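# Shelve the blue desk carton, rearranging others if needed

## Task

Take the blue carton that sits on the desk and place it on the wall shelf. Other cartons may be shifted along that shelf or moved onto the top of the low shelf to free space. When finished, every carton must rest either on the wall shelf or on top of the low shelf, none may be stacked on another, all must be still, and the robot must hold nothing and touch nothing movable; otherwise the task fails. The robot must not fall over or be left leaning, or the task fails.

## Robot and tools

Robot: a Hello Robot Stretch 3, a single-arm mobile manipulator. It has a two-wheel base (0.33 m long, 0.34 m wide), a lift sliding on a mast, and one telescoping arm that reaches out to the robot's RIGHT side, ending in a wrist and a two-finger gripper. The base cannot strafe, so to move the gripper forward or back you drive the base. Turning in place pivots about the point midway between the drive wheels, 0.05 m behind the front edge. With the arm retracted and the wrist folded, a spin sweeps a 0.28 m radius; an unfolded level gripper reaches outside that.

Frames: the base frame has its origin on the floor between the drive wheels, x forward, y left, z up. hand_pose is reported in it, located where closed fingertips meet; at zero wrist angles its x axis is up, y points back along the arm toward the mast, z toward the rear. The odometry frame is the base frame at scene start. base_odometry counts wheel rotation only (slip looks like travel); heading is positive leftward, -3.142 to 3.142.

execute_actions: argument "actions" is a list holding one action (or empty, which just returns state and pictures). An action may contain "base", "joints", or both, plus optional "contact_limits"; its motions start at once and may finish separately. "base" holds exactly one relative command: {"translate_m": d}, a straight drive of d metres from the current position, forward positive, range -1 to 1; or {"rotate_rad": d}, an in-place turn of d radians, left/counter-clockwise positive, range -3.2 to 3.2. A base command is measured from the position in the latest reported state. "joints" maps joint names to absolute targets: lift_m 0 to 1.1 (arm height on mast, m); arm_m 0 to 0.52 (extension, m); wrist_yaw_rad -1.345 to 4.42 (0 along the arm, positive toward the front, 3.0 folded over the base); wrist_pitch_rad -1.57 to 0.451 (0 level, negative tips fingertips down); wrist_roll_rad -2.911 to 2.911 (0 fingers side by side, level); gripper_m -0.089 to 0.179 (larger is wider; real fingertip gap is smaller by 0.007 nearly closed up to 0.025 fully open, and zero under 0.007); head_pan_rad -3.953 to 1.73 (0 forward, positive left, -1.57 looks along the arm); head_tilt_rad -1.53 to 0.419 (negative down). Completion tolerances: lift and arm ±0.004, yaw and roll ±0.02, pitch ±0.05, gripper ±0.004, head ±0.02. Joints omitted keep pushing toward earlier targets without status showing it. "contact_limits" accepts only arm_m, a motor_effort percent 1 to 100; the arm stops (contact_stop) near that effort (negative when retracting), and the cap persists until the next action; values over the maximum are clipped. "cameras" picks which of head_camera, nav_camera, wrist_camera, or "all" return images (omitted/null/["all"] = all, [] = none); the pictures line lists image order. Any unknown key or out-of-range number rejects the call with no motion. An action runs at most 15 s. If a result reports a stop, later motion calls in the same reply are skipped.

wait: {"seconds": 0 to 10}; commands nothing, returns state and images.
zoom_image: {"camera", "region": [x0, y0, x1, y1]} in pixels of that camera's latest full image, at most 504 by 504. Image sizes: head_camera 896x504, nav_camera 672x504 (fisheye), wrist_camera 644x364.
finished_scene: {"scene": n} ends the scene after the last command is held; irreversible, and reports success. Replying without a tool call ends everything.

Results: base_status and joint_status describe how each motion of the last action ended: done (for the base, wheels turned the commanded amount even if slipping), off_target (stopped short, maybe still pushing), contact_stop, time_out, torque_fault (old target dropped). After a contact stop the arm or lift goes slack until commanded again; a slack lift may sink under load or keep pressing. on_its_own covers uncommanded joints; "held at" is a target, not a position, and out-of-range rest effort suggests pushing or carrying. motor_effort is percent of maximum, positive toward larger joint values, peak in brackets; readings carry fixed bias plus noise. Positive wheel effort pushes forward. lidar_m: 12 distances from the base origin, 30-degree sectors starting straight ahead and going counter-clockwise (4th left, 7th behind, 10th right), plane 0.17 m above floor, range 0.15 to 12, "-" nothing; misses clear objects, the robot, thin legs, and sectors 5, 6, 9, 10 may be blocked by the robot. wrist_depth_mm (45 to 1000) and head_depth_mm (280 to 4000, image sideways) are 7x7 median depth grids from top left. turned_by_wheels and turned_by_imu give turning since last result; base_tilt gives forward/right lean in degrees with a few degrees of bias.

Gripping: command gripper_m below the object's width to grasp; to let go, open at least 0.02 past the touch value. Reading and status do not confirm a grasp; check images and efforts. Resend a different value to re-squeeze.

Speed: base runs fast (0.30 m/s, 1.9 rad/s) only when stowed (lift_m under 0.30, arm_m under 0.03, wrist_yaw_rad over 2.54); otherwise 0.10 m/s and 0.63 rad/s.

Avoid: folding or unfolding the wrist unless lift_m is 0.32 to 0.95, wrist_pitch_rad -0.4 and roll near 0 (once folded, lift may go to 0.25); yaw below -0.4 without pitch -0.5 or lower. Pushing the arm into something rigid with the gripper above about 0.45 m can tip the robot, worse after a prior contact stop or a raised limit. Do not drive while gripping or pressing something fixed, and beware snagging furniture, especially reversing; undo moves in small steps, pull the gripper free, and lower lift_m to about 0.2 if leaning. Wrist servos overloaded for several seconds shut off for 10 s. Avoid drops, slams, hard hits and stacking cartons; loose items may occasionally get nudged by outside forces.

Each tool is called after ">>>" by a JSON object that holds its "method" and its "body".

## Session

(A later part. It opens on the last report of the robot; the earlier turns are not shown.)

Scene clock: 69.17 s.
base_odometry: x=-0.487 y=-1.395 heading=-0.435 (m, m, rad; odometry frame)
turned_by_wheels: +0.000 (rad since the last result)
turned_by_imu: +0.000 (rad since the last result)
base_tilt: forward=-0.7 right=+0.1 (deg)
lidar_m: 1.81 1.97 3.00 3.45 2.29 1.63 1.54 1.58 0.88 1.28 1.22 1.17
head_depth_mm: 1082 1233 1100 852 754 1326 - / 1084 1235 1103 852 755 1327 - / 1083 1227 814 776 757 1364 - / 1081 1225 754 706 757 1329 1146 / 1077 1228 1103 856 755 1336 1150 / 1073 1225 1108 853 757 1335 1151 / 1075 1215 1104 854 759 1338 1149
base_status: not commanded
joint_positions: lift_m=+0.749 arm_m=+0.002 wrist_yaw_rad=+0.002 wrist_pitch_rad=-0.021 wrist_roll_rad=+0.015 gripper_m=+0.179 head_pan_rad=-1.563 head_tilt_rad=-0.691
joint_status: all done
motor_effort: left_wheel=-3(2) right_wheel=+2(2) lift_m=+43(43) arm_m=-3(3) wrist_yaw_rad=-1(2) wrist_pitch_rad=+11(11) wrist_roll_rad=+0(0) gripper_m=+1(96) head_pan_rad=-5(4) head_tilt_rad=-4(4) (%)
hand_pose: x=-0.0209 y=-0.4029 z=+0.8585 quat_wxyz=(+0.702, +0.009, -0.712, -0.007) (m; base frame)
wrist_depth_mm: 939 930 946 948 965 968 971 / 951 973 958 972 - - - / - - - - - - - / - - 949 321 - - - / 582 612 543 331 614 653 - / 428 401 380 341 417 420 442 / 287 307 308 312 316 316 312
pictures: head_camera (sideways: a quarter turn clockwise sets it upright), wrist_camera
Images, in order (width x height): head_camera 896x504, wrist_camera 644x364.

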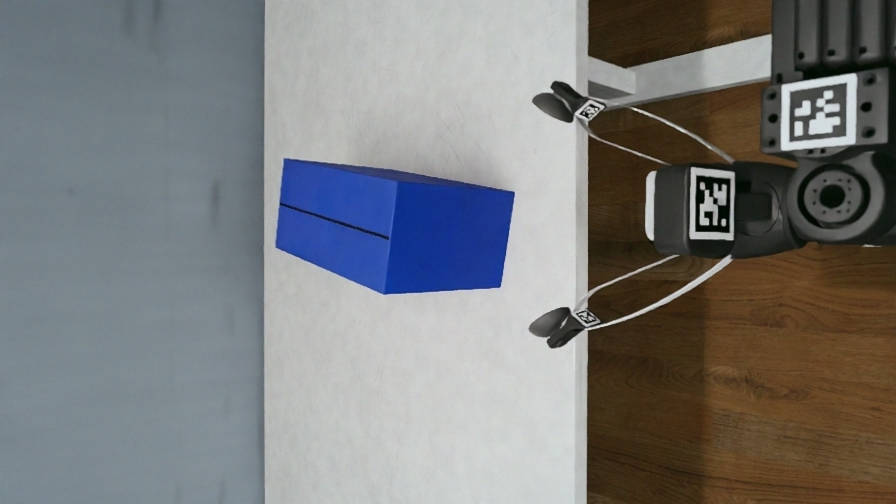

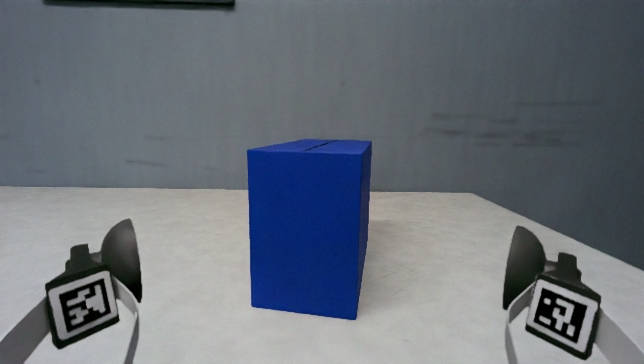

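>>> {"method": "execute_actions", "body": {"actions": [{"base":{"translate_m":0.057},"joints":{"wrist_yaw_rad":-0.2,"lift_m":0.71,"arm_m":0.16}}], "cameras": ["head_camera","wrist_camera"]}}

>>> {"method": "execute_actions", "body": {"actions": [{"base":{"translate_m":-0.015},"joints":{"arm_m":0.27}}], "cameras": ["head_camera","wrist_camera"]}}

Scene clock: 72.03 s.
base_odometry: x=-0.435 y=-1.419 heading=-0.435 (m, m, rad; odometry frame)
turned_by_wheels: +0.000 (rad since the last result)
turned_by_imu: +0.000 (rad since the last result)
base_tilt: forward=-0.7 right=+0.1 (deg)
lidar_m: 1.75 1.93 2.95 3.45 2.36 1.70 1.59 1.64 0.90 1.28 1.13 1.13
head_depth_mm: 1077 1229 1104 852 755 1359 - / 1078 1229 1018 853 735 - 1150 / 1079 1227 754 695 - 1274 1150 / 1077 1227 1106 778 756 1302 1146 / 1081 1225 1102 854 755 1332 1152 / 1081 1224 1101 852 756 1333 1147 / 1072 1218 1106 854 755 1331 1148
base_status: done
joint_positions: lift_m=+0.711 arm_m=+0.160 wrist_yaw_rad=-0.199 wrist_pitch_rad=-0.020 wrist_roll_rad=+0.015 gripper_m=+0.179 head_pan_rad=-1.563 head_tilt_rad=-0.691
joint_status: all done
motor_effort: left_wheel=-2(3) right_wheel=+1(7) lift_m=+15(36) arm_m=+2(2) wrist_yaw_rad=-2(3) wrist_pitch_rad=+11(11) wrist_roll_rad=+0(1) gripper_m=+1(1) head_pan_rad=-3(4) head_tilt_rad=-4(4) (%)
hand_pose: x=-0.0719 y=-0.5553 z=+0.8200 quat_wxyz=(+0.698, -0.063, -0.709, -0.077) (m; base frame)
wrist_depth_mm: 701 732 787 819 900 929 - / 715 758 794 844 897 971 - / 741 768 163 163 936 - - / 749 770 167 168 695 - - / 474 502 172 172 455 533 - / 347 330 178 178 318 341 357 / 234 251 183 184 244 257 255
pictures: head_camera (sideways: a quarter turn clockwise sets it upright), wrist_camera
Images, in order (width x height): head_camera 896x504, wrist_camera 644x364.

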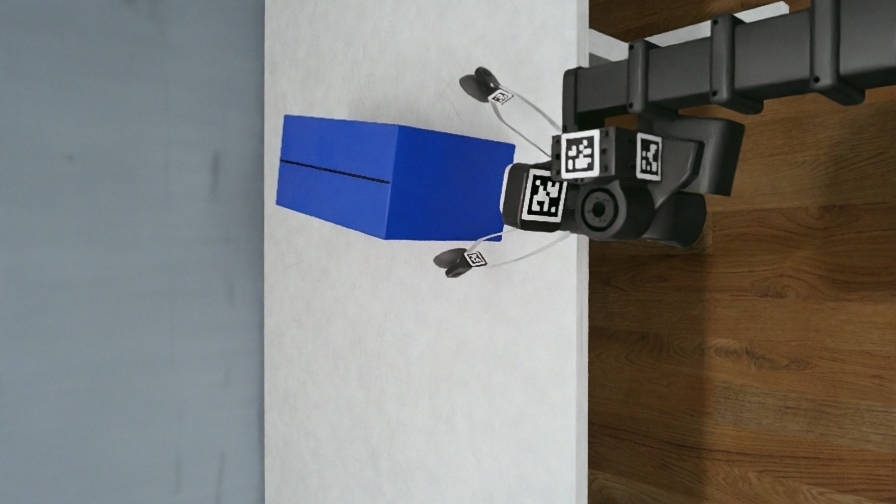

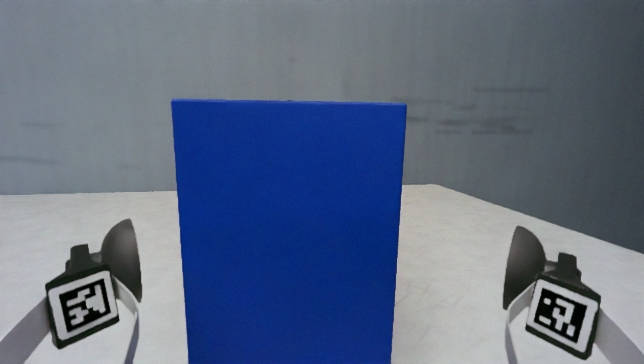

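Scene clock: 74.10 s.
base_odometry: x=-0.449 y=-1.412 heading=-0.435 (m, m, rad; odometry frame)
turned_by_wheels: +0.000 (rad since the last result)
turned_by_imu: +0.000 (rad since the last result)
base_tilt: forward=-0.7 right=+0.1 (deg)
lidar_m: 1.76 1.93 2.95 3.46 2.34 1.67 1.58 1.63 0.89 1.28 1.16 1.14
head_depth_mm: 1082 1229 1101 851 754 1332 - / 1080 1229 1019 853 - 1301 1127 / 1076 1227 752 706 1506 1328 1147 / 1079 1225 1105 814 1465 1330 1148 / 1076 1221 1106 852 755 1335 1154 / 1076 1217 1104 854 755 1339 1150 / 1075 1217 1104 854 756 1332 1149
base_status: done
joint_positions: lift_m=+0.711 arm_m=+0.270 wrist_yaw_rad=-0.198 wrist_pitch_rad=-0.020 wrist_roll_rad=+0.015 gripper_m=+0.179 head_pan_rad=-1.563 head_tilt_rad=-0.691
joint_status: all done
motor_effort: left_wheel=-2(5) right_wheel=+1(4) lift_m=+14(15) arm_m=+3(2) wrist_yaw_rad=-1(1) wrist_pitch_rad=+10(11) wrist_roll_rad=+0(0) gripper_m=+1(1) head_pan_rad=-4(5) head_tilt_rad=-4(4) (%)
hand_pose: x=-0.0719 y=-0.6653 z=+0.8200 quat_wxyz=(+0.698, -0.063, -0.709, -0.077) (m; base frame)
wrist_depth_mm: 618 654 678 725 768 819 894 / 630 657 688 728 768 824 921 / 646 95 94 92 91 91 951 / 666 99 96 95 94 93 - / 470 101 99 98 97 96 - / 347 104 103 101 100 99 358 / 233 109 106 104 103 103 254
pictures: head_camera (sideways: a quarter turn clockwise sets it upright), wrist_camera
Images, in order (width x height): head_camera 896x504, wrist_camera 644x364.

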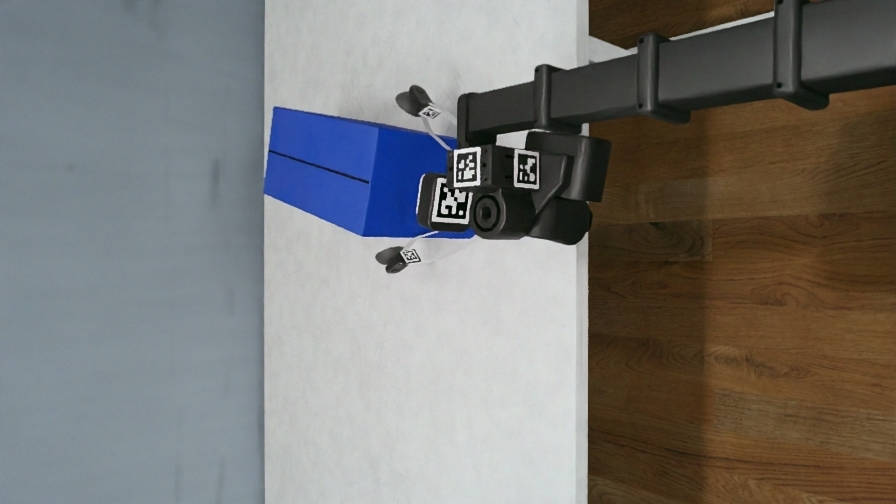

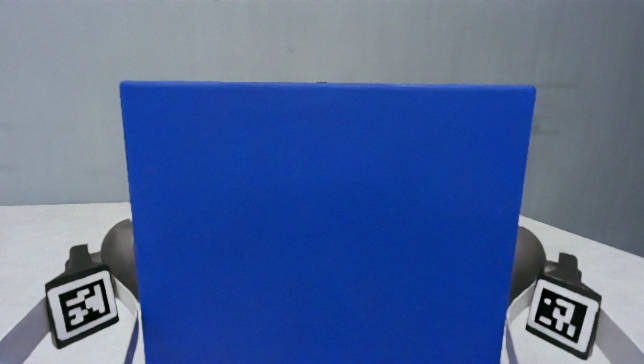

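Corners wedge against the fingers; back off slightly and grip.

>>> {"method": "execute_actions", "body": {"actions": [{"joints":{"arm_m":0.25,"gripper_m":0.06}}], "cameras": []}}

>>> {"method": "execute_actions", "body": {"actions": [{"joints":{"lift_m":0.75}}], "cameras": ["head_camera","wrist_camera"]}}

Scene clock: 76.13 s.
base_odometry: x=-0.449 y=-1.412 heading=-0.435 (m, m, rad; odometry frame)
turned_by_wheels: +0.000 (rad since the last result)
turned_by_imu: +0.000 (rad since the last result)
base_tilt: forward=-0.7 right=+0.1 (deg)
lidar_m: 1.77 1.94 2.96 3.44 2.35 1.67 1.58 1.62 0.90 1.28 1.16 1.14
head_depth_mm: 1083 1236 1106 855 756 1330 - / 1078 1229 1019 837 - 1302 1127 / 1079 1226 751 718 - 1328 1149 / 1074 1228 1102 829 1465 1328 1150 / 1077 1223 1109 855 757 1335 1149 / 1072 1221 1106 854 756 1333 1155 / 1075 1222 1107 856 756 1334 1152
base_status: not commanded
joint_positions: lift_m=+0.711 arm_m=+0.250 wrist_yaw_rad=-0.199 wrist_pitch_rad=-0.020 wrist_roll_rad=+0.015 gripper_m=+0.061 head_pan_rad=-1.563 head_tilt_rad=-0.691
joint_status: all done
motor_effort: left_wheel=-2(2) right_wheel=+2(2) lift_m=+15(14) arm_m=-3(2) wrist_yaw_rad=-2(2) wrist_pitch_rad=+11(11) wrist_roll_rad=+0(0) gripper_m=-26(100) head_pan_rad=-4(5) head_tilt_rad=-4(4) (%)
hand_pose: x=-0.0721 y=-0.6459 z=+0.8200 quat_wxyz=(+0.698, -0.064, -0.709, -0.077) (m; base frame)
wrist_depth_mm: 642 671 705 739 792 846 904 / 650 675 719 751 816 880 935 / 666 684 115 115 114 903 - / 679 714 119 118 118 937 - / 474 476 122 122 121 501 - / 325 - 126 126 125 341 344 / 260 239 130 130 129 244 262
pictures: none
No camera images: the call's "cameras" was empty. Leave "cameras" out to get every camera's image.

Scene clock: 77.30 s.
base_odometry: x=-0.449 y=-1.412 heading=-0.435 (m, m, rad; odometry frame)
turned_by_wheels: +0.000 (rad since the last result)
turned_by_imu: +0.000 (rad since the last result)
base_tilt: forward=-0.8 right=+0.1 (deg)
lidar_m: 1.77 1.94 2.96 3.43 2.35 1.68 1.58 1.62 0.89 1.28 1.16 1.14
head_depth_mm: 1079 1230 1101 854 732 - - / 1079 1230 979 881 - 1305 1140 / 1081 1228 695 - 1498 1335 1149 / 1079 1224 1102 853 1470 1332 1152 / 1077 1227 1107 853 755 1332 1148 / 1075 1218 1107 855 756 1332 1149 / 1072 1225 1105 853 757 1329 1151
base_status: not commanded
joint_positions: lift_m=+0.749 arm_m=+0.250 wrist_yaw_rad=-0.199 wrist_pitch_rad=-0.033 wrist_roll_rad=+0.015 gripper_m=+0.068 head_pan_rad=-1.563 head_tilt_rad=-0.691
joint_status: all done
on_its_own: gripper_m is held at +0.067, not at your +0.060, by its stall guard, which is still easing
motor_effort: left_wheel=-2(2) right_wheel=+1(1) lift_m=+44(50) arm_m=-3(3) wrist_yaw_rad=-1(1) wrist_pitch_rad=+17(17) wrist_roll_rad=+0(0) gripper_m=-18(27) head_pan_rad=-4(4) head_tilt_rad=-3(4) (%)
hand_pose: x=-0.0720 y=-0.6456 z=+0.8557 quat_wxyz=(+0.697, -0.059, -0.710, -0.082) (m; base frame)
wrist_depth_mm: 623 668 698 745 781 849 903 / 655 676 710 758 809 872 943 / 660 702 122 122 121 903 - / 691 715 124 123 123 949 - / 550 559 125 125 124 592 - / 390 - 127 126 126 406 411 / 305 287 128 128 128 290 312
pictures: head_camera (sideways: a quarter turn clockwise sets it upright), wrist_camera
Images, in order (width x height): head_camera 896x504, wrist_camera 644x364.

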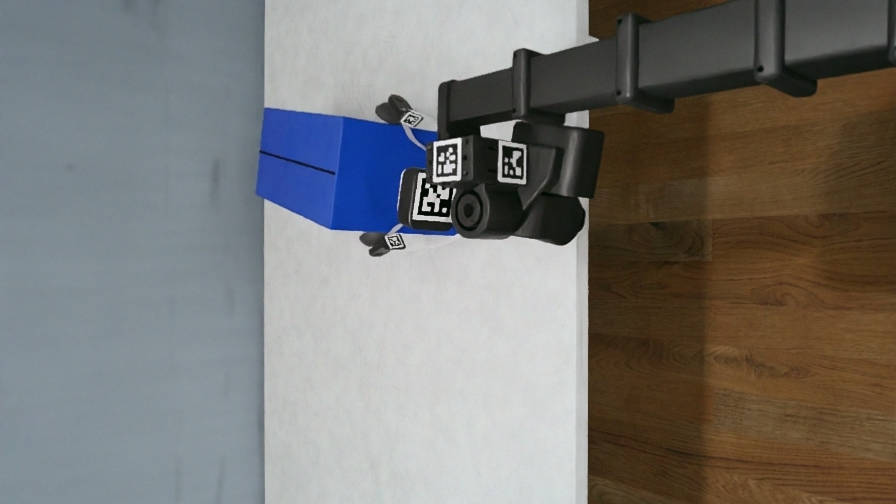

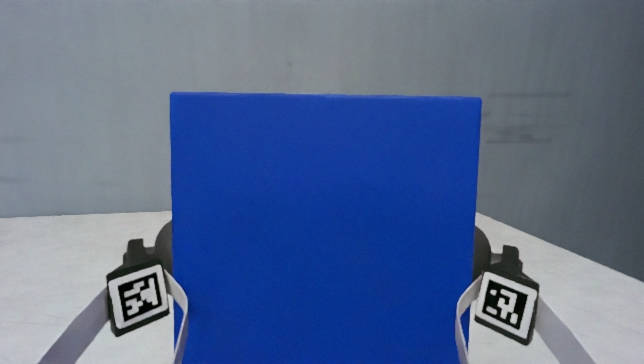

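>>> {"method": "execute_actions", "body": {"actions": [{"joints":{"lift_m":0.8,"wrist_pitch_rad":0.1,"wrist_yaw_rad":0,"arm_m":0.01},"base":{"rotate_rad":1.5}}], "cameras": ["head_camera","wrist_camera"]}}

>>> {"method": "execute_actions", "body": {"actions": [{"base":{"translate_m":1},"joints":{"lift_m":0.68}}], "cameras": ["head_camera","wrist_camera"]}}

Scene clock: 81.00 s.
base_odometry: x=-0.449 y=-1.412 heading=+1.065 (m, m, rad; odometry frame)
turned_by_wheels: +1.500 (rad since the last result)
turned_by_imu: +1.520 (rad since the last result)
base_tilt: forward=-0.7 right=+0.1 (deg)
lidar_m: 3.45 2.51 1.70 1.58 1.61 0.89 1.28 1.30 1.14 1.76 1.93 2.80
head_depth_mm: 1889 2175 2386 1927 1576 1374 - / 1885 2148 2380 1916 1564 1393 - / 1862 2135 584 457 511 - - / 1845 2114 584 459 514 1321 1149 / 1829 2096 2328 2020 1592 1338 1150 / 1832 2002 2100 1943 1583 1342 1147 / 1807 1941 2107 1950 1571 1336 1150
base_status: done
joint_positions: lift_m=+0.799 arm_m=+0.010 wrist_yaw_rad=-0.001 wrist_pitch_rad=+0.063 wrist_roll_rad=+0.016 gripper_m=+0.071 head_pan_rad=-1.563 head_tilt_rad=-0.691
joint_status: all done
on_its_own: gripper_m is held at +0.070, not at your +0.060, by its stall guard, which is not easing now
motor_effort: left_wheel=-2(6) right_wheel=+2(7) lift_m=+44(45) arm_m=-3(5) wrist_yaw_rad=+1(3) wrist_pitch_rad=+19(23) wrist_roll_rad=+0(0) gripper_m=-22(24) head_pan_rad=-3(4) head_tilt_rad=-3(4) (%)
hand_pose: x=-0.0216 y=-0.4126 z=+0.9301 quat_wxyz=(+0.702, -0.022, -0.712, +0.022) (m; base frame)
wrist_depth_mm: - - - - - - - / - - - - - - - / - - 128 128 128 - - / - - 128 128 127 - - / - - 128 127 127 - - / - - 127 127 127 643 646 / - - 127 126 126 - 472
pictures: head_camera (sideways: a quarter turn clockwise sets it upright), wrist_camera
Images, in order (width x height): head_camera 896x504, wrist_camera 644x364.

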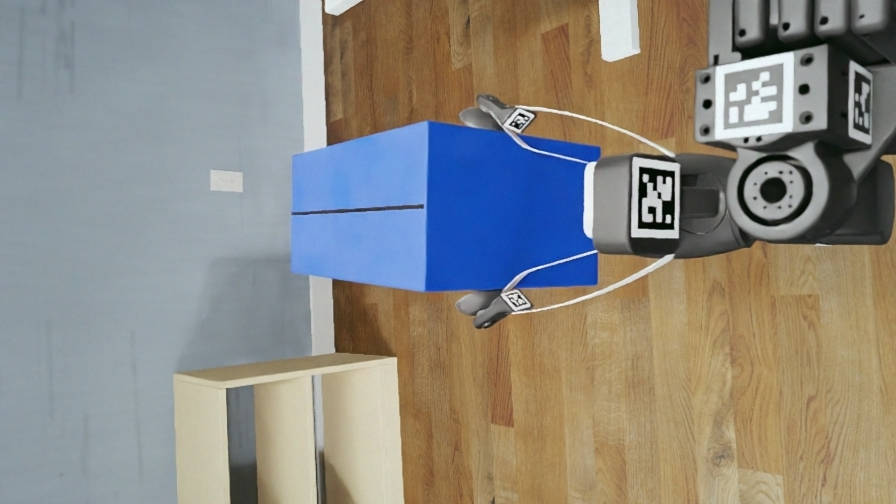

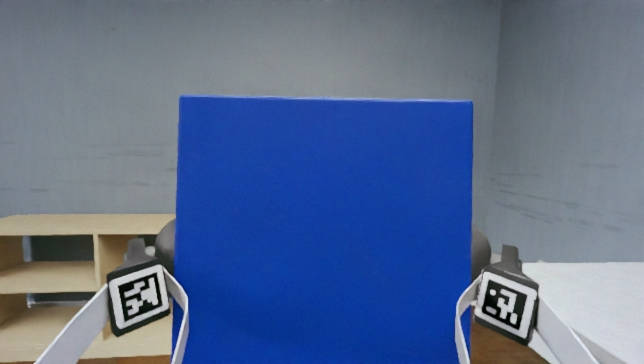

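Scene clock: 92.33 s.
base_odometry: x=+0.035 y=-0.538 heading=+1.065 (m, m, rad; odometry frame)
turned_by_wheels: +0.000 (rad since the last result)
turned_by_imu: +0.003 (rad since the last result)
base_tilt: forward=-0.7 right=+0.1 (deg)
lidar_m: 2.47 2.51 1.81 1.69 1.72 2.18 1.87 1.95 1.83 1.66 1.71 2.64
head_depth_mm: 1809 1985 2241 1937 1583 1332 1197 / 1794 1935 2097 1936 1575 1336 1222 / 1778 1923 2093 620 544 1258 - / 1759 1904 1999 646 546 1276 1149 / 1741 1875 2089 1940 1585 1330 1150 / 1737 1881 2047 1943 1584 1329 1147 / 1725 1914 2215 1952 1581 1334 1148
base_status: done
joint_positions: lift_m=+0.681 arm_m=+0.010 wrist_yaw_rad=-0.001 wrist_pitch_rad=+0.063 wrist_roll_rad=+0.016 gripper_m=+0.071 head_pan_rad=-1.563 head_tilt_rad=-0.691
joint_status: all done
on_its_own: gripper_m is held at +0.070, not at your +0.060, by its stall guard, which is not easing now
motor_effort: left_wheel=-2(3) right_wheel=+1(6) lift_m=+15(39) arm_m=-2(2) wrist_yaw_rad=+0(0) wrist_pitch_rad=+19(19) wrist_roll_rad=+0(0) gripper_m=-22(23) head_pan_rad=-2(4) head_tilt_rad=-4(4) (%)
hand_pose: x=-0.0216 y=-0.4126 z=+0.8114 quat_wxyz=(+0.702, -0.022, -0.712, +0.022) (m; base frame)
wrist_depth_mm: - - - - - - - / - - - - - - - / - - 128 128 128 - - / - - 128 128 127 - - / - - 128 127 127 - - / - - 127 127 127 - - / - - 127 126 126 - -
pictures: head_camera (sideways: a quarter turn clockwise sets it upright), wrist_camera
Images, in order (width x height): head_camera 896x504, wrist_camera 644x364.

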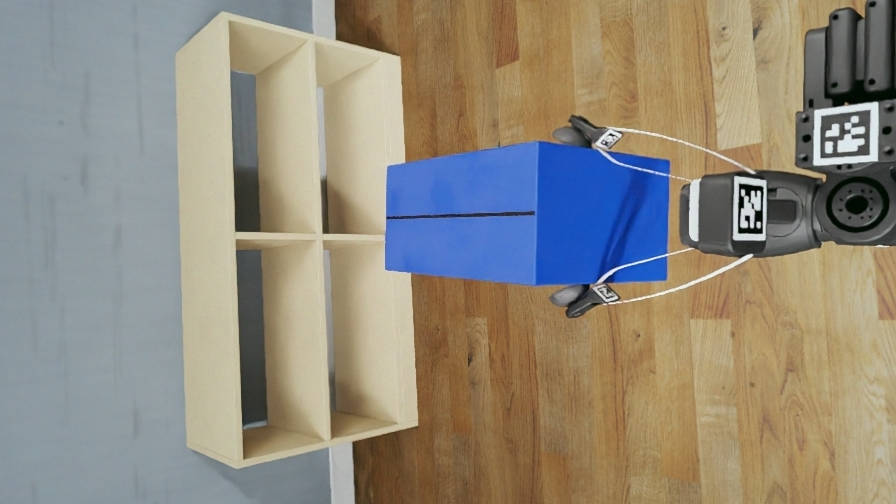

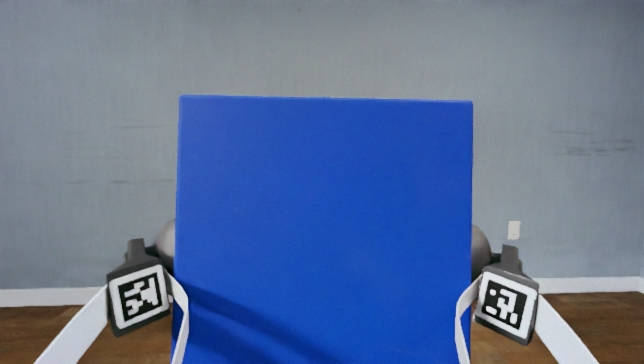

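Stable.

>>> {"method": "execute_actions", "body": {"actions": [{"base":{"translate_m":1}}], "cameras": []}}

>>> {"method": "execute_actions", "body": {"actions": [{"base":{"translate_m":0.5}}], "cameras": []}}

>>> {"method": "execute_actions", "body": {"actions": [{"base":{"rotate_rad":1.61}}], "cameras": ["head_camera","wrist_camera"]}}

Scene clock: 104.00 s.
base_odometry: x=+0.520 y=+0.337 heading=+1.065 (m, m, rad; odometry frame)
turned_by_wheels: +0.000 (rad since the last result)
turned_by_imu: +0.003 (rad since the last result)
base_tilt: forward=-0.7 right=+0.1 (deg)
lidar_m: 1.47 1.50 1.91 1.78 1.81 2.34 2.85 2.88 1.94 1.65 2.00 1.58
head_depth_mm: 1726 1877 2083 1941 1580 1333 1194 / 1722 1878 2056 1928 1581 1331 1225 / 1694 1936 2234 620 544 1256 - / 1683 1925 2220 648 546 1273 1151 / 1682 1901 2205 1949 1581 1325 1150 / 1655 1880 2175 1951 1581 1335 1148 / 1650 1861 2154 1952 1583 1330 1144
base_status: done
joint_positions: lift_m=+0.681 arm_m=+0.010 wrist_yaw_rad=-0.001 wrist_pitch_rad=+0.063 wrist_roll_rad=+0.016 gripper_m=+0.071 head_pan_rad=-1.563 head_tilt_rad=-0.691
joint_status: not commanded
on_its_own: gripper_m is held at +0.070, not at your +0.060, by its stall guard, which is not easing now
motor_effort: left_wheel=-2(3) right_wheel=+1(6) lift_m=+15(15) arm_m=-3(2) wrist_yaw_rad=+0(0) wrist_pitch_rad=+19(19) wrist_roll_rad=+0(0) gripper_m=-23(22) head_pan_rad=-3(4) head_tilt_rad=-4(4) (%)
hand_pose: x=-0.0216 y=-0.4126 z=+0.8114 quat_wxyz=(+0.702, -0.022, -0.712, +0.022) (m; base frame)
wrist_depth_mm: - - - - - - - / - - - - - - - / - - 128 128 128 - - / - - 128 128 127 - - / - - 128 127 127 - - / - - 127 127 127 - - / - - 127 126 126 - -
pictures: none
No camera images: the call's "cameras" was empty. Leave "cameras" out to get every camera's image.

Scene clock: 110.33 s.
base_odometry: x=+0.762 y=+0.774 heading=+1.065 (m, m, rad; odometry frame)
turned_by_wheels: +0.000 (rad since the last result)
turned_by_imu: +0.001 (rad since the last result)
base_tilt: forward=-0.7 right=+0.0 (deg)
lidar_m: 0.97 0.99 1.27 1.83 1.86 2.39 3.36 2.71 1.84 1.92 1.53 1.04
head_depth_mm: 1674 1922 2237 1940 1573 1330 1196 / 1668 1908 2206 1938 1584 1329 1222 / 1653 1894 2185 620 544 1259 - / 1650 1869 2164 648 547 1279 1153 / 1637 1861 2148 1944 1579 1330 1152 / 1623 1837 2119 1932 1585 1329 1148 / 1608 1819 2115 1943 1580 1330 1150
base_status: done
joint_positions: lift_m=+0.681 arm_m=+0.010 wrist_yaw_rad=-0.001 wrist_pitch_rad=+0.063 wrist_roll_rad=+0.016 gripper_m=+0.071 head_pan_rad=-1.563 head_tilt_rad=-0.691
joint_status: not commanded
on_its_own: gripper_m is held at +0.070, not at your +0.060, by its stall guard, which is not easing now
motor_effort: left_wheel=-2(4) right_wheel=+1(8) lift_m=+15(15) arm_m=-3(3) wrist_yaw_rad=+0(1) wrist_pitch_rad=+19(19) wrist_roll_rad=+0(0) gripper_m=-23(24) head_pan_rad=-4(5) head_tilt_rad=-3(4) (%)
hand_pose: x=-0.0216 y=-0.4126 z=+0.8114 quat_wxyz=(+0.702, -0.022, -0.712, +0.022) (m; base frame)
wrist_depth_mm: - - - - - - - / - - - - - - - / - - 128 128 128 - - / - - 128 128 127 - - / - - 128 127 127 - - / - - 127 127 127 - - / - - 127 127 126 - -
pictures: none
No camera images: the call's "cameras" was empty. Leave "cameras" out to get every camera's image.

Scene clock: 113.83 s.
base_odometry: x=+0.762 y=+0.774 heading=+2.675 (m, m, rad; odometry frame)
turned_by_wheels: +1.610 (rad since the last result)
turned_by_imu: +1.631 (rad since the last result)
base_tilt: forward=-0.7 right=+0.0 (deg)
lidar_m: 1.83 1.89 2.49 3.34 2.24 1.84 1.92 1.44 1.02 0.97 1.00 1.33
head_depth_mm: 814 924 1016 969 1500 1330 1196 / 813 923 925 936 1485 1332 1216 / 812 925 892 621 543 1261 - / 809 924 1021 648 546 1270 1148 / 809 919 1065 997 1477 1331 1151 / 806 915 995 954 1491 1336 1150 / 804 912 892 912 1492 1328 1149
base_status: done
joint_positions: lift_m=+0.681 arm_m=+0.010 wrist_yaw_rad=-0.001 wrist_pitch_rad=+0.063 wrist_roll_rad=+0.016 gripper_m=+0.071 head_pan_rad=-1.563 head_tilt_rad=-0.691
joint_status: not commanded
on_its_own: gripper_m is held at +0.070, not at your +0.060, by its stall guard, which is not easing now
motor_effort: left_wheel=-2(6) right_wheel=+2(6) lift_m=+16(15) arm_m=-2(3) wrist_yaw_rad=+0(0) wrist_pitch_rad=+19(19) wrist_roll_rad=+0(0) gripper_m=-21(24) head_pan_rad=-4(3) head_tilt_rad=-4(4) (%)
hand_pose: x=-0.0216 y=-0.4126 z=+0.8114 quat_wxyz=(+0.702, -0.022, -0.712, +0.022) (m; base frame)
wrist_depth_mm: 663 675 679 693 690 705 695 / 676 685 690 691 698 707 715 / 691 696 128 128 128 720 735 / 477 505 128 128 128 609 495 / 469 465 128 127 127 547 496 / 472 - 127 127 127 514 499 / 727 737 127 126 126 774 777
pictures: head_camera (sideways: a quarter turn clockwise sets it upright), wrist_camera
Images, in order (width x height): head_camera 896x504, wrist_camera 644x364.

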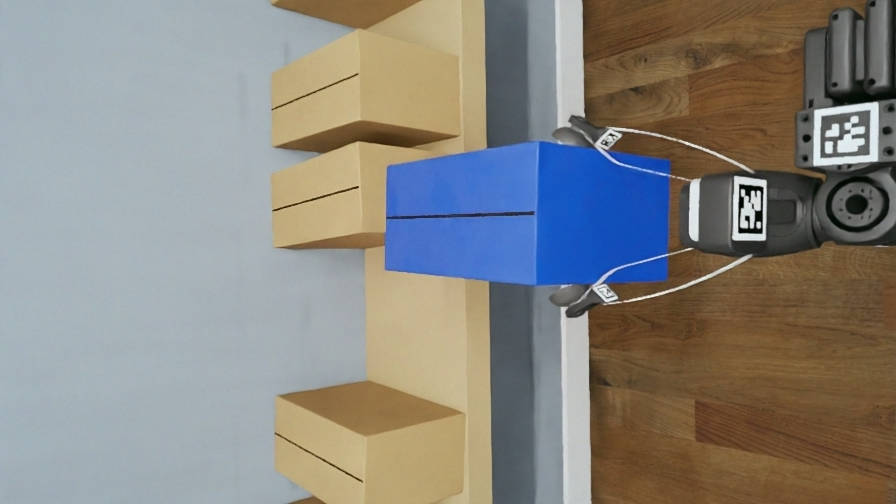

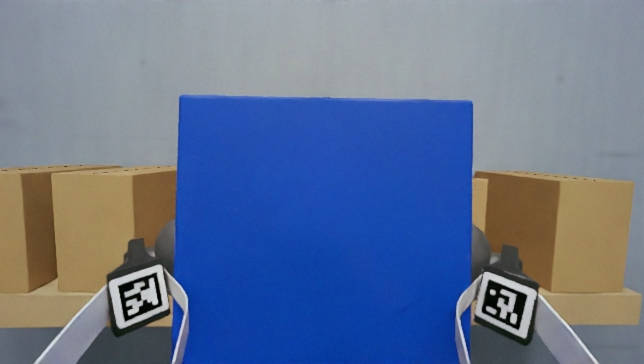

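>>> {"method": "execute_actions", "body": {"actions": [{"base":{"translate_m":0.145},"joints":{"arm_m":0.07}}], "cameras": []}}

>>> {"method": "execute_actions", "body": {"actions": [{"joints":{"arm_m":0.345}}], "cameras": ["head_camera","wrist_camera"]}}

>>> {"method": "execute_actions", "body": {"actions": [{"joints":{"lift_m":0.62}}], "cameras": ["head_camera","wrist_camera"]}}

Scene clock: 117.00 s.
base_odometry: x=+0.633 y=+0.840 heading=+2.675 (m, m, rad; odometry frame)
turned_by_wheels: +0.000 (rad since the last result)
turned_by_imu: +0.001 (rad since the last result)
base_tilt: forward=-0.7 right=+0.1 (deg)
lidar_m: 1.68 1.73 2.31 3.76 2.80 1.97 2.07 1.44 1.02 0.97 0.99 1.32
head_depth_mm: 810 917 918 930 1499 1361 - / 806 918 897 920 1499 1395 - / 806 921 1018 609 630 - 1102 / 807 917 1037 609 632 1307 1128 / 803 911 941 948 1493 1329 1152 / 801 913 934 931 1474 1335 1147 / 799 907 894 902 1475 1330 1152
base_status: done
joint_positions: lift_m=+0.681 arm_m=+0.070 wrist_yaw_rad=-0.001 wrist_pitch_rad=+0.063 wrist_roll_rad=+0.016 gripper_m=+0.071 head_pan_rad=-1.563 head_tilt_rad=-0.691
joint_status: all done
on_its_own: gripper_m is held at +0.070, not at your +0.060, by its stall guard, which is not easing now
motor_effort: left_wheel=-2(3) right_wheel=+1(7) lift_m=+15(15) arm_m=+2(4) wrist_yaw_rad=+0(0) wrist_pitch_rad=+19(19) wrist_roll_rad=+0(0) gripper_m=-23(23) head_pan_rad=-3(5) head_tilt_rad=-3(4) (%)
hand_pose: x=-0.0216 y=-0.4719 z=+0.8114 quat_wxyz=(+0.702, -0.022, -0.712, +0.022) (m; base frame)
wrist_depth_mm: 608 613 620 636 636 638 649 / 619 622 632 633 645 652 653 / 626 629 129 128 128 658 669 / 399 439 128 127 127 448 531 / 400 409 127 128 127 427 428 / 406 - 127 127 127 429 436 / 407 413 127 126 126 434 437
pictures: none
No camera images: the call's "cameras" was empty. Leave "cameras" out to get every camera's image.

Scene clock: 120.23 s.
base_odometry: x=+0.633 y=+0.840 heading=+2.675 (m, m, rad; odometry frame)
turned_by_wheels: +0.000 (rad since the last result)
turned_by_imu: +0.001 (rad since the last result)
base_tilt: forward=-0.7 right=+0.1 (deg)
lidar_m: 1.68 1.73 2.30 3.76 2.80 1.98 2.06 1.43 1.02 0.97 0.99 1.32
head_depth_mm: 808 922 921 926 1498 1351 - / 808 917 896 902 1501 1314 1135 / 806 919 882 - 1500 1335 1146 / 805 915 825 953 1493 1336 1148 / 802 911 944 948 1492 1334 1150 / 801 911 926 934 1473 1334 1152 / 798 907 896 902 1469 1333 1148
base_status: not commanded
joint_positions: lift_m=+0.681 arm_m=+0.345 wrist_yaw_rad=-0.001 wrist_pitch_rad=+0.063 wrist_roll_rad=+0.016 gripper_m=+0.071 head_pan_rad=-1.563 head_tilt_rad=-0.691
joint_status: all done
on_its_own: gripper_m is held at +0.070, not at your +0.060, by its stall guard, which is not easing now
motor_effort: left_wheel=-2(2) right_wheel=+1(2) lift_m=+15(15) arm_m=+2(3) wrist_yaw_rad=-1(0) wrist_pitch_rad=+19(19) wrist_roll_rad=+0(0) gripper_m=-23(22) head_pan_rad=-3(4) head_tilt_rad=-4(4) (%)
hand_pose: x=-0.0216 y=-0.7469 z=+0.8114 quat_wxyz=(+0.702, -0.022, -0.712, +0.022) (m; base frame)
wrist_depth_mm: 358 361 364 368 374 378 384 / 365 366 371 375 382 383 387 / 371 374 129 128 128 390 395 / 367 339 128 128 128 393 397 / 167 197 128 127 127 203 166 / 159 - 127 127 127 182 151 / - 211 127 126 126 208 147
pictures: head_camera (sideways: a quarter turn clockwise sets it upright), wrist_camera
Images, in order (width x height): head_camera 896x504, wrist_camera 644x364.

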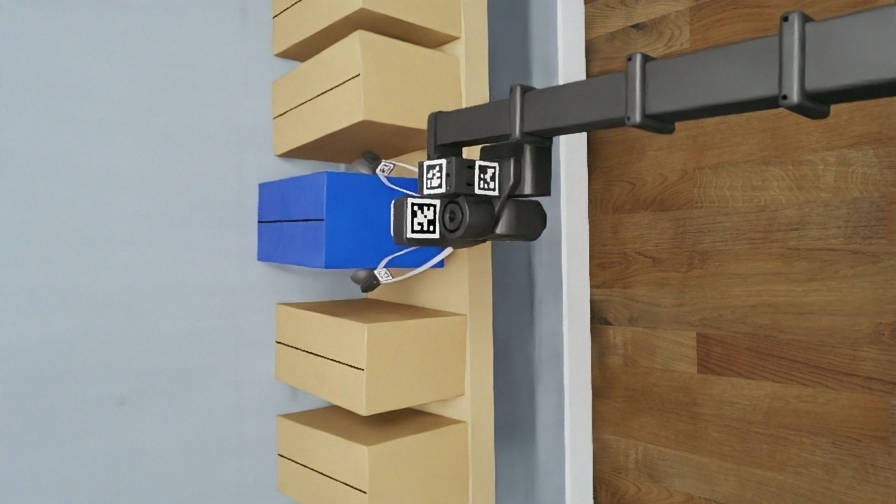

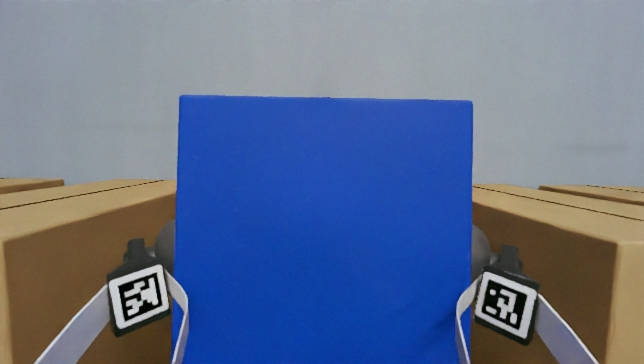

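Scene clock: 121.60 s.
base_odometry: x=+0.633 y=+0.840 heading=+2.675 (m, m, rad; odometry frame)
turned_by_wheels: +0.000 (rad since the last result)
turned_by_imu: +0.000 (rad since the last result)
base_tilt: forward=-0.7 right=+0.1 (deg)
lidar_m: 1.69 1.73 2.31 3.76 2.81 1.97 2.06 1.44 1.02 0.97 1.00 1.32
head_depth_mm: 809 922 917 928 1500 1335 1169 / 808 917 894 918 1498 - 1139 / 805 918 977 933 1503 1337 1147 / 803 916 970 882 1492 1331 1152 / 805 913 943 947 1483 1331 1148 / 797 913 931 932 1475 1339 1151 / 801 909 896 901 1475 1335 1153
base_status: not commanded
joint_positions: lift_m=+0.621 arm_m=+0.345 wrist_yaw_rad=-0.001 wrist_pitch_rad=+0.077 wrist_roll_rad=+0.015 gripper_m=+0.071 head_pan_rad=-1.563 head_tilt_rad=-0.691
joint_status: all done
on_its_own: gripper_m is held at +0.070, not at your +0.060, by its stall guard, which is not easing now
motor_effort: left_wheel=-2(2) right_wheel=+1(2) lift_m=+14(16) arm_m=+1(2) wrist_yaw_rad=+0(0) wrist_pitch_rad=+12(19) wrist_roll_rad=+0(0) gripper_m=-22(23) head_pan_rad=-4(4) head_tilt_rad=-4(4) (%)
hand_pose: x=-0.0216 y=-0.7470 z=+0.7550 quat_wxyz=(+0.701, -0.027, -0.712, +0.027) (m; base frame)
wrist_depth_mm: 360 363 368 375 376 381 383 / 365 367 373 376 380 385 389 / 165 221 123 122 122 216 159 / 162 208 124 124 123 204 152 / 163 197 125 125 125 197 151 / 159 - 127 127 126 182 151 / - 212 129 128 128 208 146
pictures: head_camera (sideways: a quarter turn clockwise sets it upright), wrist_camera
Images, in order (width x height): head_camera 896x504, wrist_camera 644x364.

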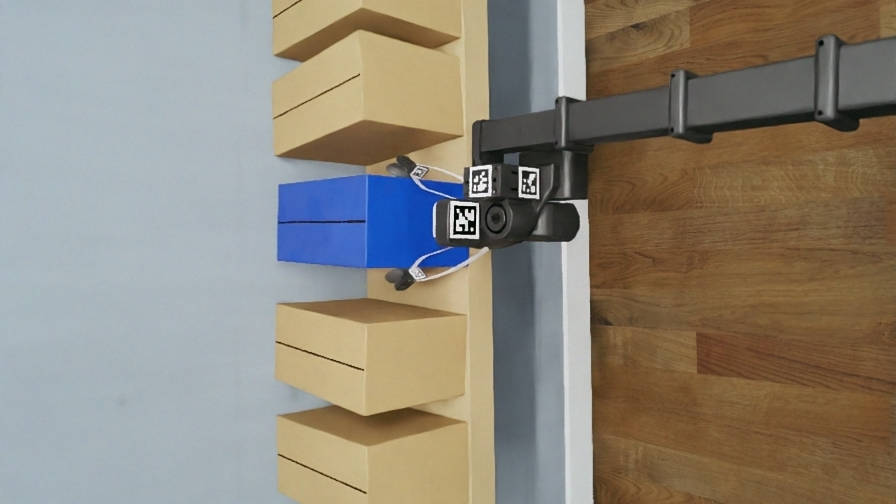

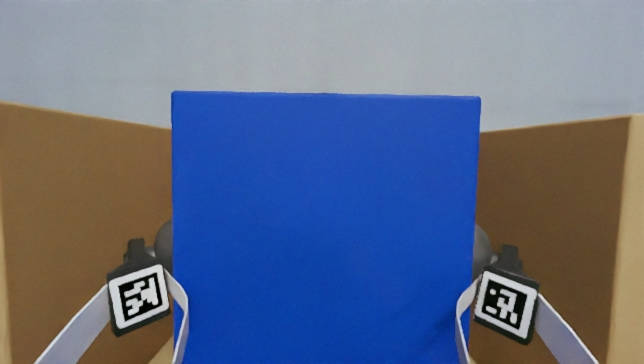

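>>> {"method": "execute_actions", "body": {"actions": [{"joints":{"lift_m":0.617,"arm_m":0.355}}], "cameras": []}}

>>> {"method": "execute_actions", "body": {"actions": [{"joints":{"gripper_m":0.162}}], "cameras": []}}

>>> {"method": "execute_actions", "body": {"actions": [{"joints":{"arm_m":0.22}}], "cameras": ["head_camera"]}}

>>> {"method": "finished_scene", "body": {"scene": 1}}

Scene clock: 122.93 s.
base_odometry: x=+0.633 y=+0.840 heading=+2.675 (m, m, rad; odometry frame)
turned_by_wheels: +0.000 (rad since the last result)
turned_by_imu: +0.000 (rad since the last result)
base_tilt: forward=-0.7 right=+0.1 (deg)
lidar_m: 1.69 1.73 2.30 3.76 2.80 1.97 2.06 1.43 1.02 0.97 1.00 1.32
head_depth_mm: 808 918 913 927 1503 1335 1174 / 808 922 896 919 1496 - 1139 / 805 918 974 932 1498 1332 1145 / 807 917 974 911 1504 1332 1147 / 803 915 946 946 1480 1334 1146 / 800 910 926 933 1490 1327 1150 / 798 905 896 900 1478 1334 1146
base_status: not commanded
joint_positions: lift_m=+0.618 arm_m=+0.355 wrist_yaw_rad=-0.001 wrist_pitch_rad=+0.079 wrist_roll_rad=+0.015 gripper_m=+0.071 head_pan_rad=-1.563 head_tilt_rad=-0.691
joint_status: all done
on_its_own: gripper_m is held at +0.070, not at your +0.060, by its stall guard, which is not easing now
motor_effort: left_wheel=-2(2) right_wheel=+2(2) lift_m=+15(12) arm_m=+2(1) wrist_yaw_rad=+0(0) wrist_pitch_rad=+11(11) wrist_roll_rad=+0(0) gripper_m=-23(23) head_pan_rad=-3(5) head_tilt_rad=-4(4) (%)
hand_pose: x=-0.0216 y=-0.7570 z=+0.7525 quat_wxyz=(+0.701, -0.028, -0.712, +0.028) (m; base frame)
wrist_depth_mm: 352 355 360 363 365 370 375 / 358 360 363 368 370 374 380 / 161 220 122 122 122 202 151 / 161 207 124 124 123 202 151 / 162 196 125 125 125 196 150 / 159 - 127 126 126 182 150 / - 212 129 128 128 208 144
pictures: none
No camera images: the call's "cameras" was empty. Leave "cameras" out to get every camera's image.

Scene clock: 124.33 s.
base_odometry: x=+0.633 y=+0.840 heading=+2.675 (m, m, rad; odometry frame)
turned_by_wheels: +0.000 (rad since the last result)
turned_by_imu: +0.000 (rad since the last result)
base_tilt: forward=-0.7 right=+0.1 (deg)
lidar_m: 1.69 1.73 2.30 3.76 2.80 1.97 2.07 1.44 1.01 0.97 1.00 1.32
head_depth_mm: 810 923 921 925 1495 1329 1174 / 806 917 895 916 1500 - 1137 / 805 917 976 931 1502 1327 1149 / 803 916 976 931 1506 1338 1153 / 802 913 946 950 1481 1339 1153 / 800 913 931 932 1489 1331 1154 / 796 909 894 900 1475 1332 1149
base_status: not commanded
joint_positions: lift_m=+0.618 arm_m=+0.355 wrist_yaw_rad=-0.001 wrist_pitch_rad=+0.079 wrist_roll_rad=+0.015 gripper_m=+0.162 head_pan_rad=-1.563 head_tilt_rad=-0.691
joint_status: all done
motor_effort: left_wheel=-2(2) right_wheel=+1(2) lift_m=+14(15) arm_m=+1(2) wrist_yaw_rad=+0(0) wrist_pitch_rad=+11(11) wrist_roll_rad=+0(0) gripper_m=+0(93) head_pan_rad=-4(4) head_tilt_rad=-4(3) (%)
hand_pose: x=-0.0216 y=-0.7570 z=+0.7525 quat_wxyz=(+0.701, -0.028, -0.712, +0.028) (m; base frame)
wrist_depth_mm: 352 356 358 362 366 370 373 / 358 361 362 368 372 377 381 / 161 220 122 122 121 203 151 / 162 208 123 123 123 202 151 / 162 196 125 125 125 191 151 / 158 194 127 127 126 185 147 / - 211 129 128 128 201 139
pictures: none
No camera images: the call's "cameras" was empty. Leave "cameras" out to get every camera's image.

Scene clock: 126.57 s.
base_odometry: x=+0.633 y=+0.840 heading=+2.675 (m, m, rad; odometry frame)
turned_by_wheels: +0.000 (rad since the last result)
turned_by_imu: +0.000 (rad since the last result)
base_tilt: forward=-0.7 right=+0.1 (deg)
lidar_m: 1.69 1.74 2.31 3.41 2.80 1.96 2.06 1.44 1.02 0.97 1.00 1.32
head_depth_mm: 810 920 917 928 1500 1328 1157 / 806 916 894 919 1463 - 1137 / 807 916 980 952 1452 1273 1151 / 805 917 977 928 1486 1316 1150 / 803 913 948 950 1485 1333 1152 / 802 909 927 936 1481 1332 1144 / 800 907 896 902 1479 1335 1148
base_status: not commanded
joint_positions: lift_m=+0.618 arm_m=+0.220 wrist_yaw_rad=-0.001 wrist_pitch_rad=+0.079 wrist_roll_rad=+0.015 gripper_m=+0.162 head_pan_rad=-1.563 head_tilt_rad=-0.691
joint_status: all done
motor_effort: left_wheel=-2(2) right_wheel=+2(2) lift_m=+15(15) arm_m=-3(2) wrist_yaw_rad=-1(0) wrist_pitch_rad=+11(11) wrist_roll_rad=+0(0) gripper_m=+0(0) head_pan_rad=-3(3) head_tilt_rad=-4(3) (%)
hand_pose: x=-0.0216 y=-0.6226 z=+0.7525 quat_wxyz=(+0.701, -0.028, -0.712, +0.028) (m; base frame)
wrist_depth_mm: 473 480 484 492 495 500 504 / 484 481 493 497 502 509 518 / 252 261 495 255 503 508 518 / 255 253 344 257 335 267 273 / 258 258 345 260 335 270 277 / 261 276 329 262 334 279 282 / 259 261 268 268 271 273 281
pictures: head_camera (sideways: a quarter turn clockwise sets it upright)
Images, in order (width x height): head_camera 896x504.

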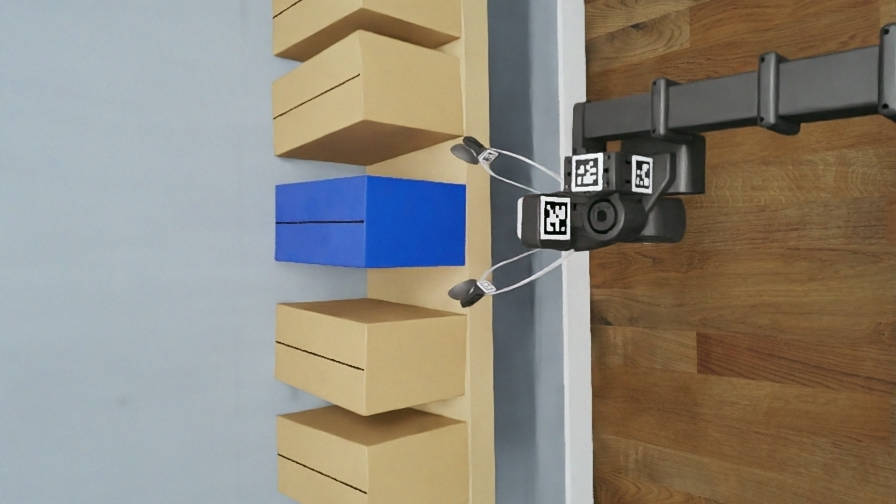

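The scene is finished: the task was done.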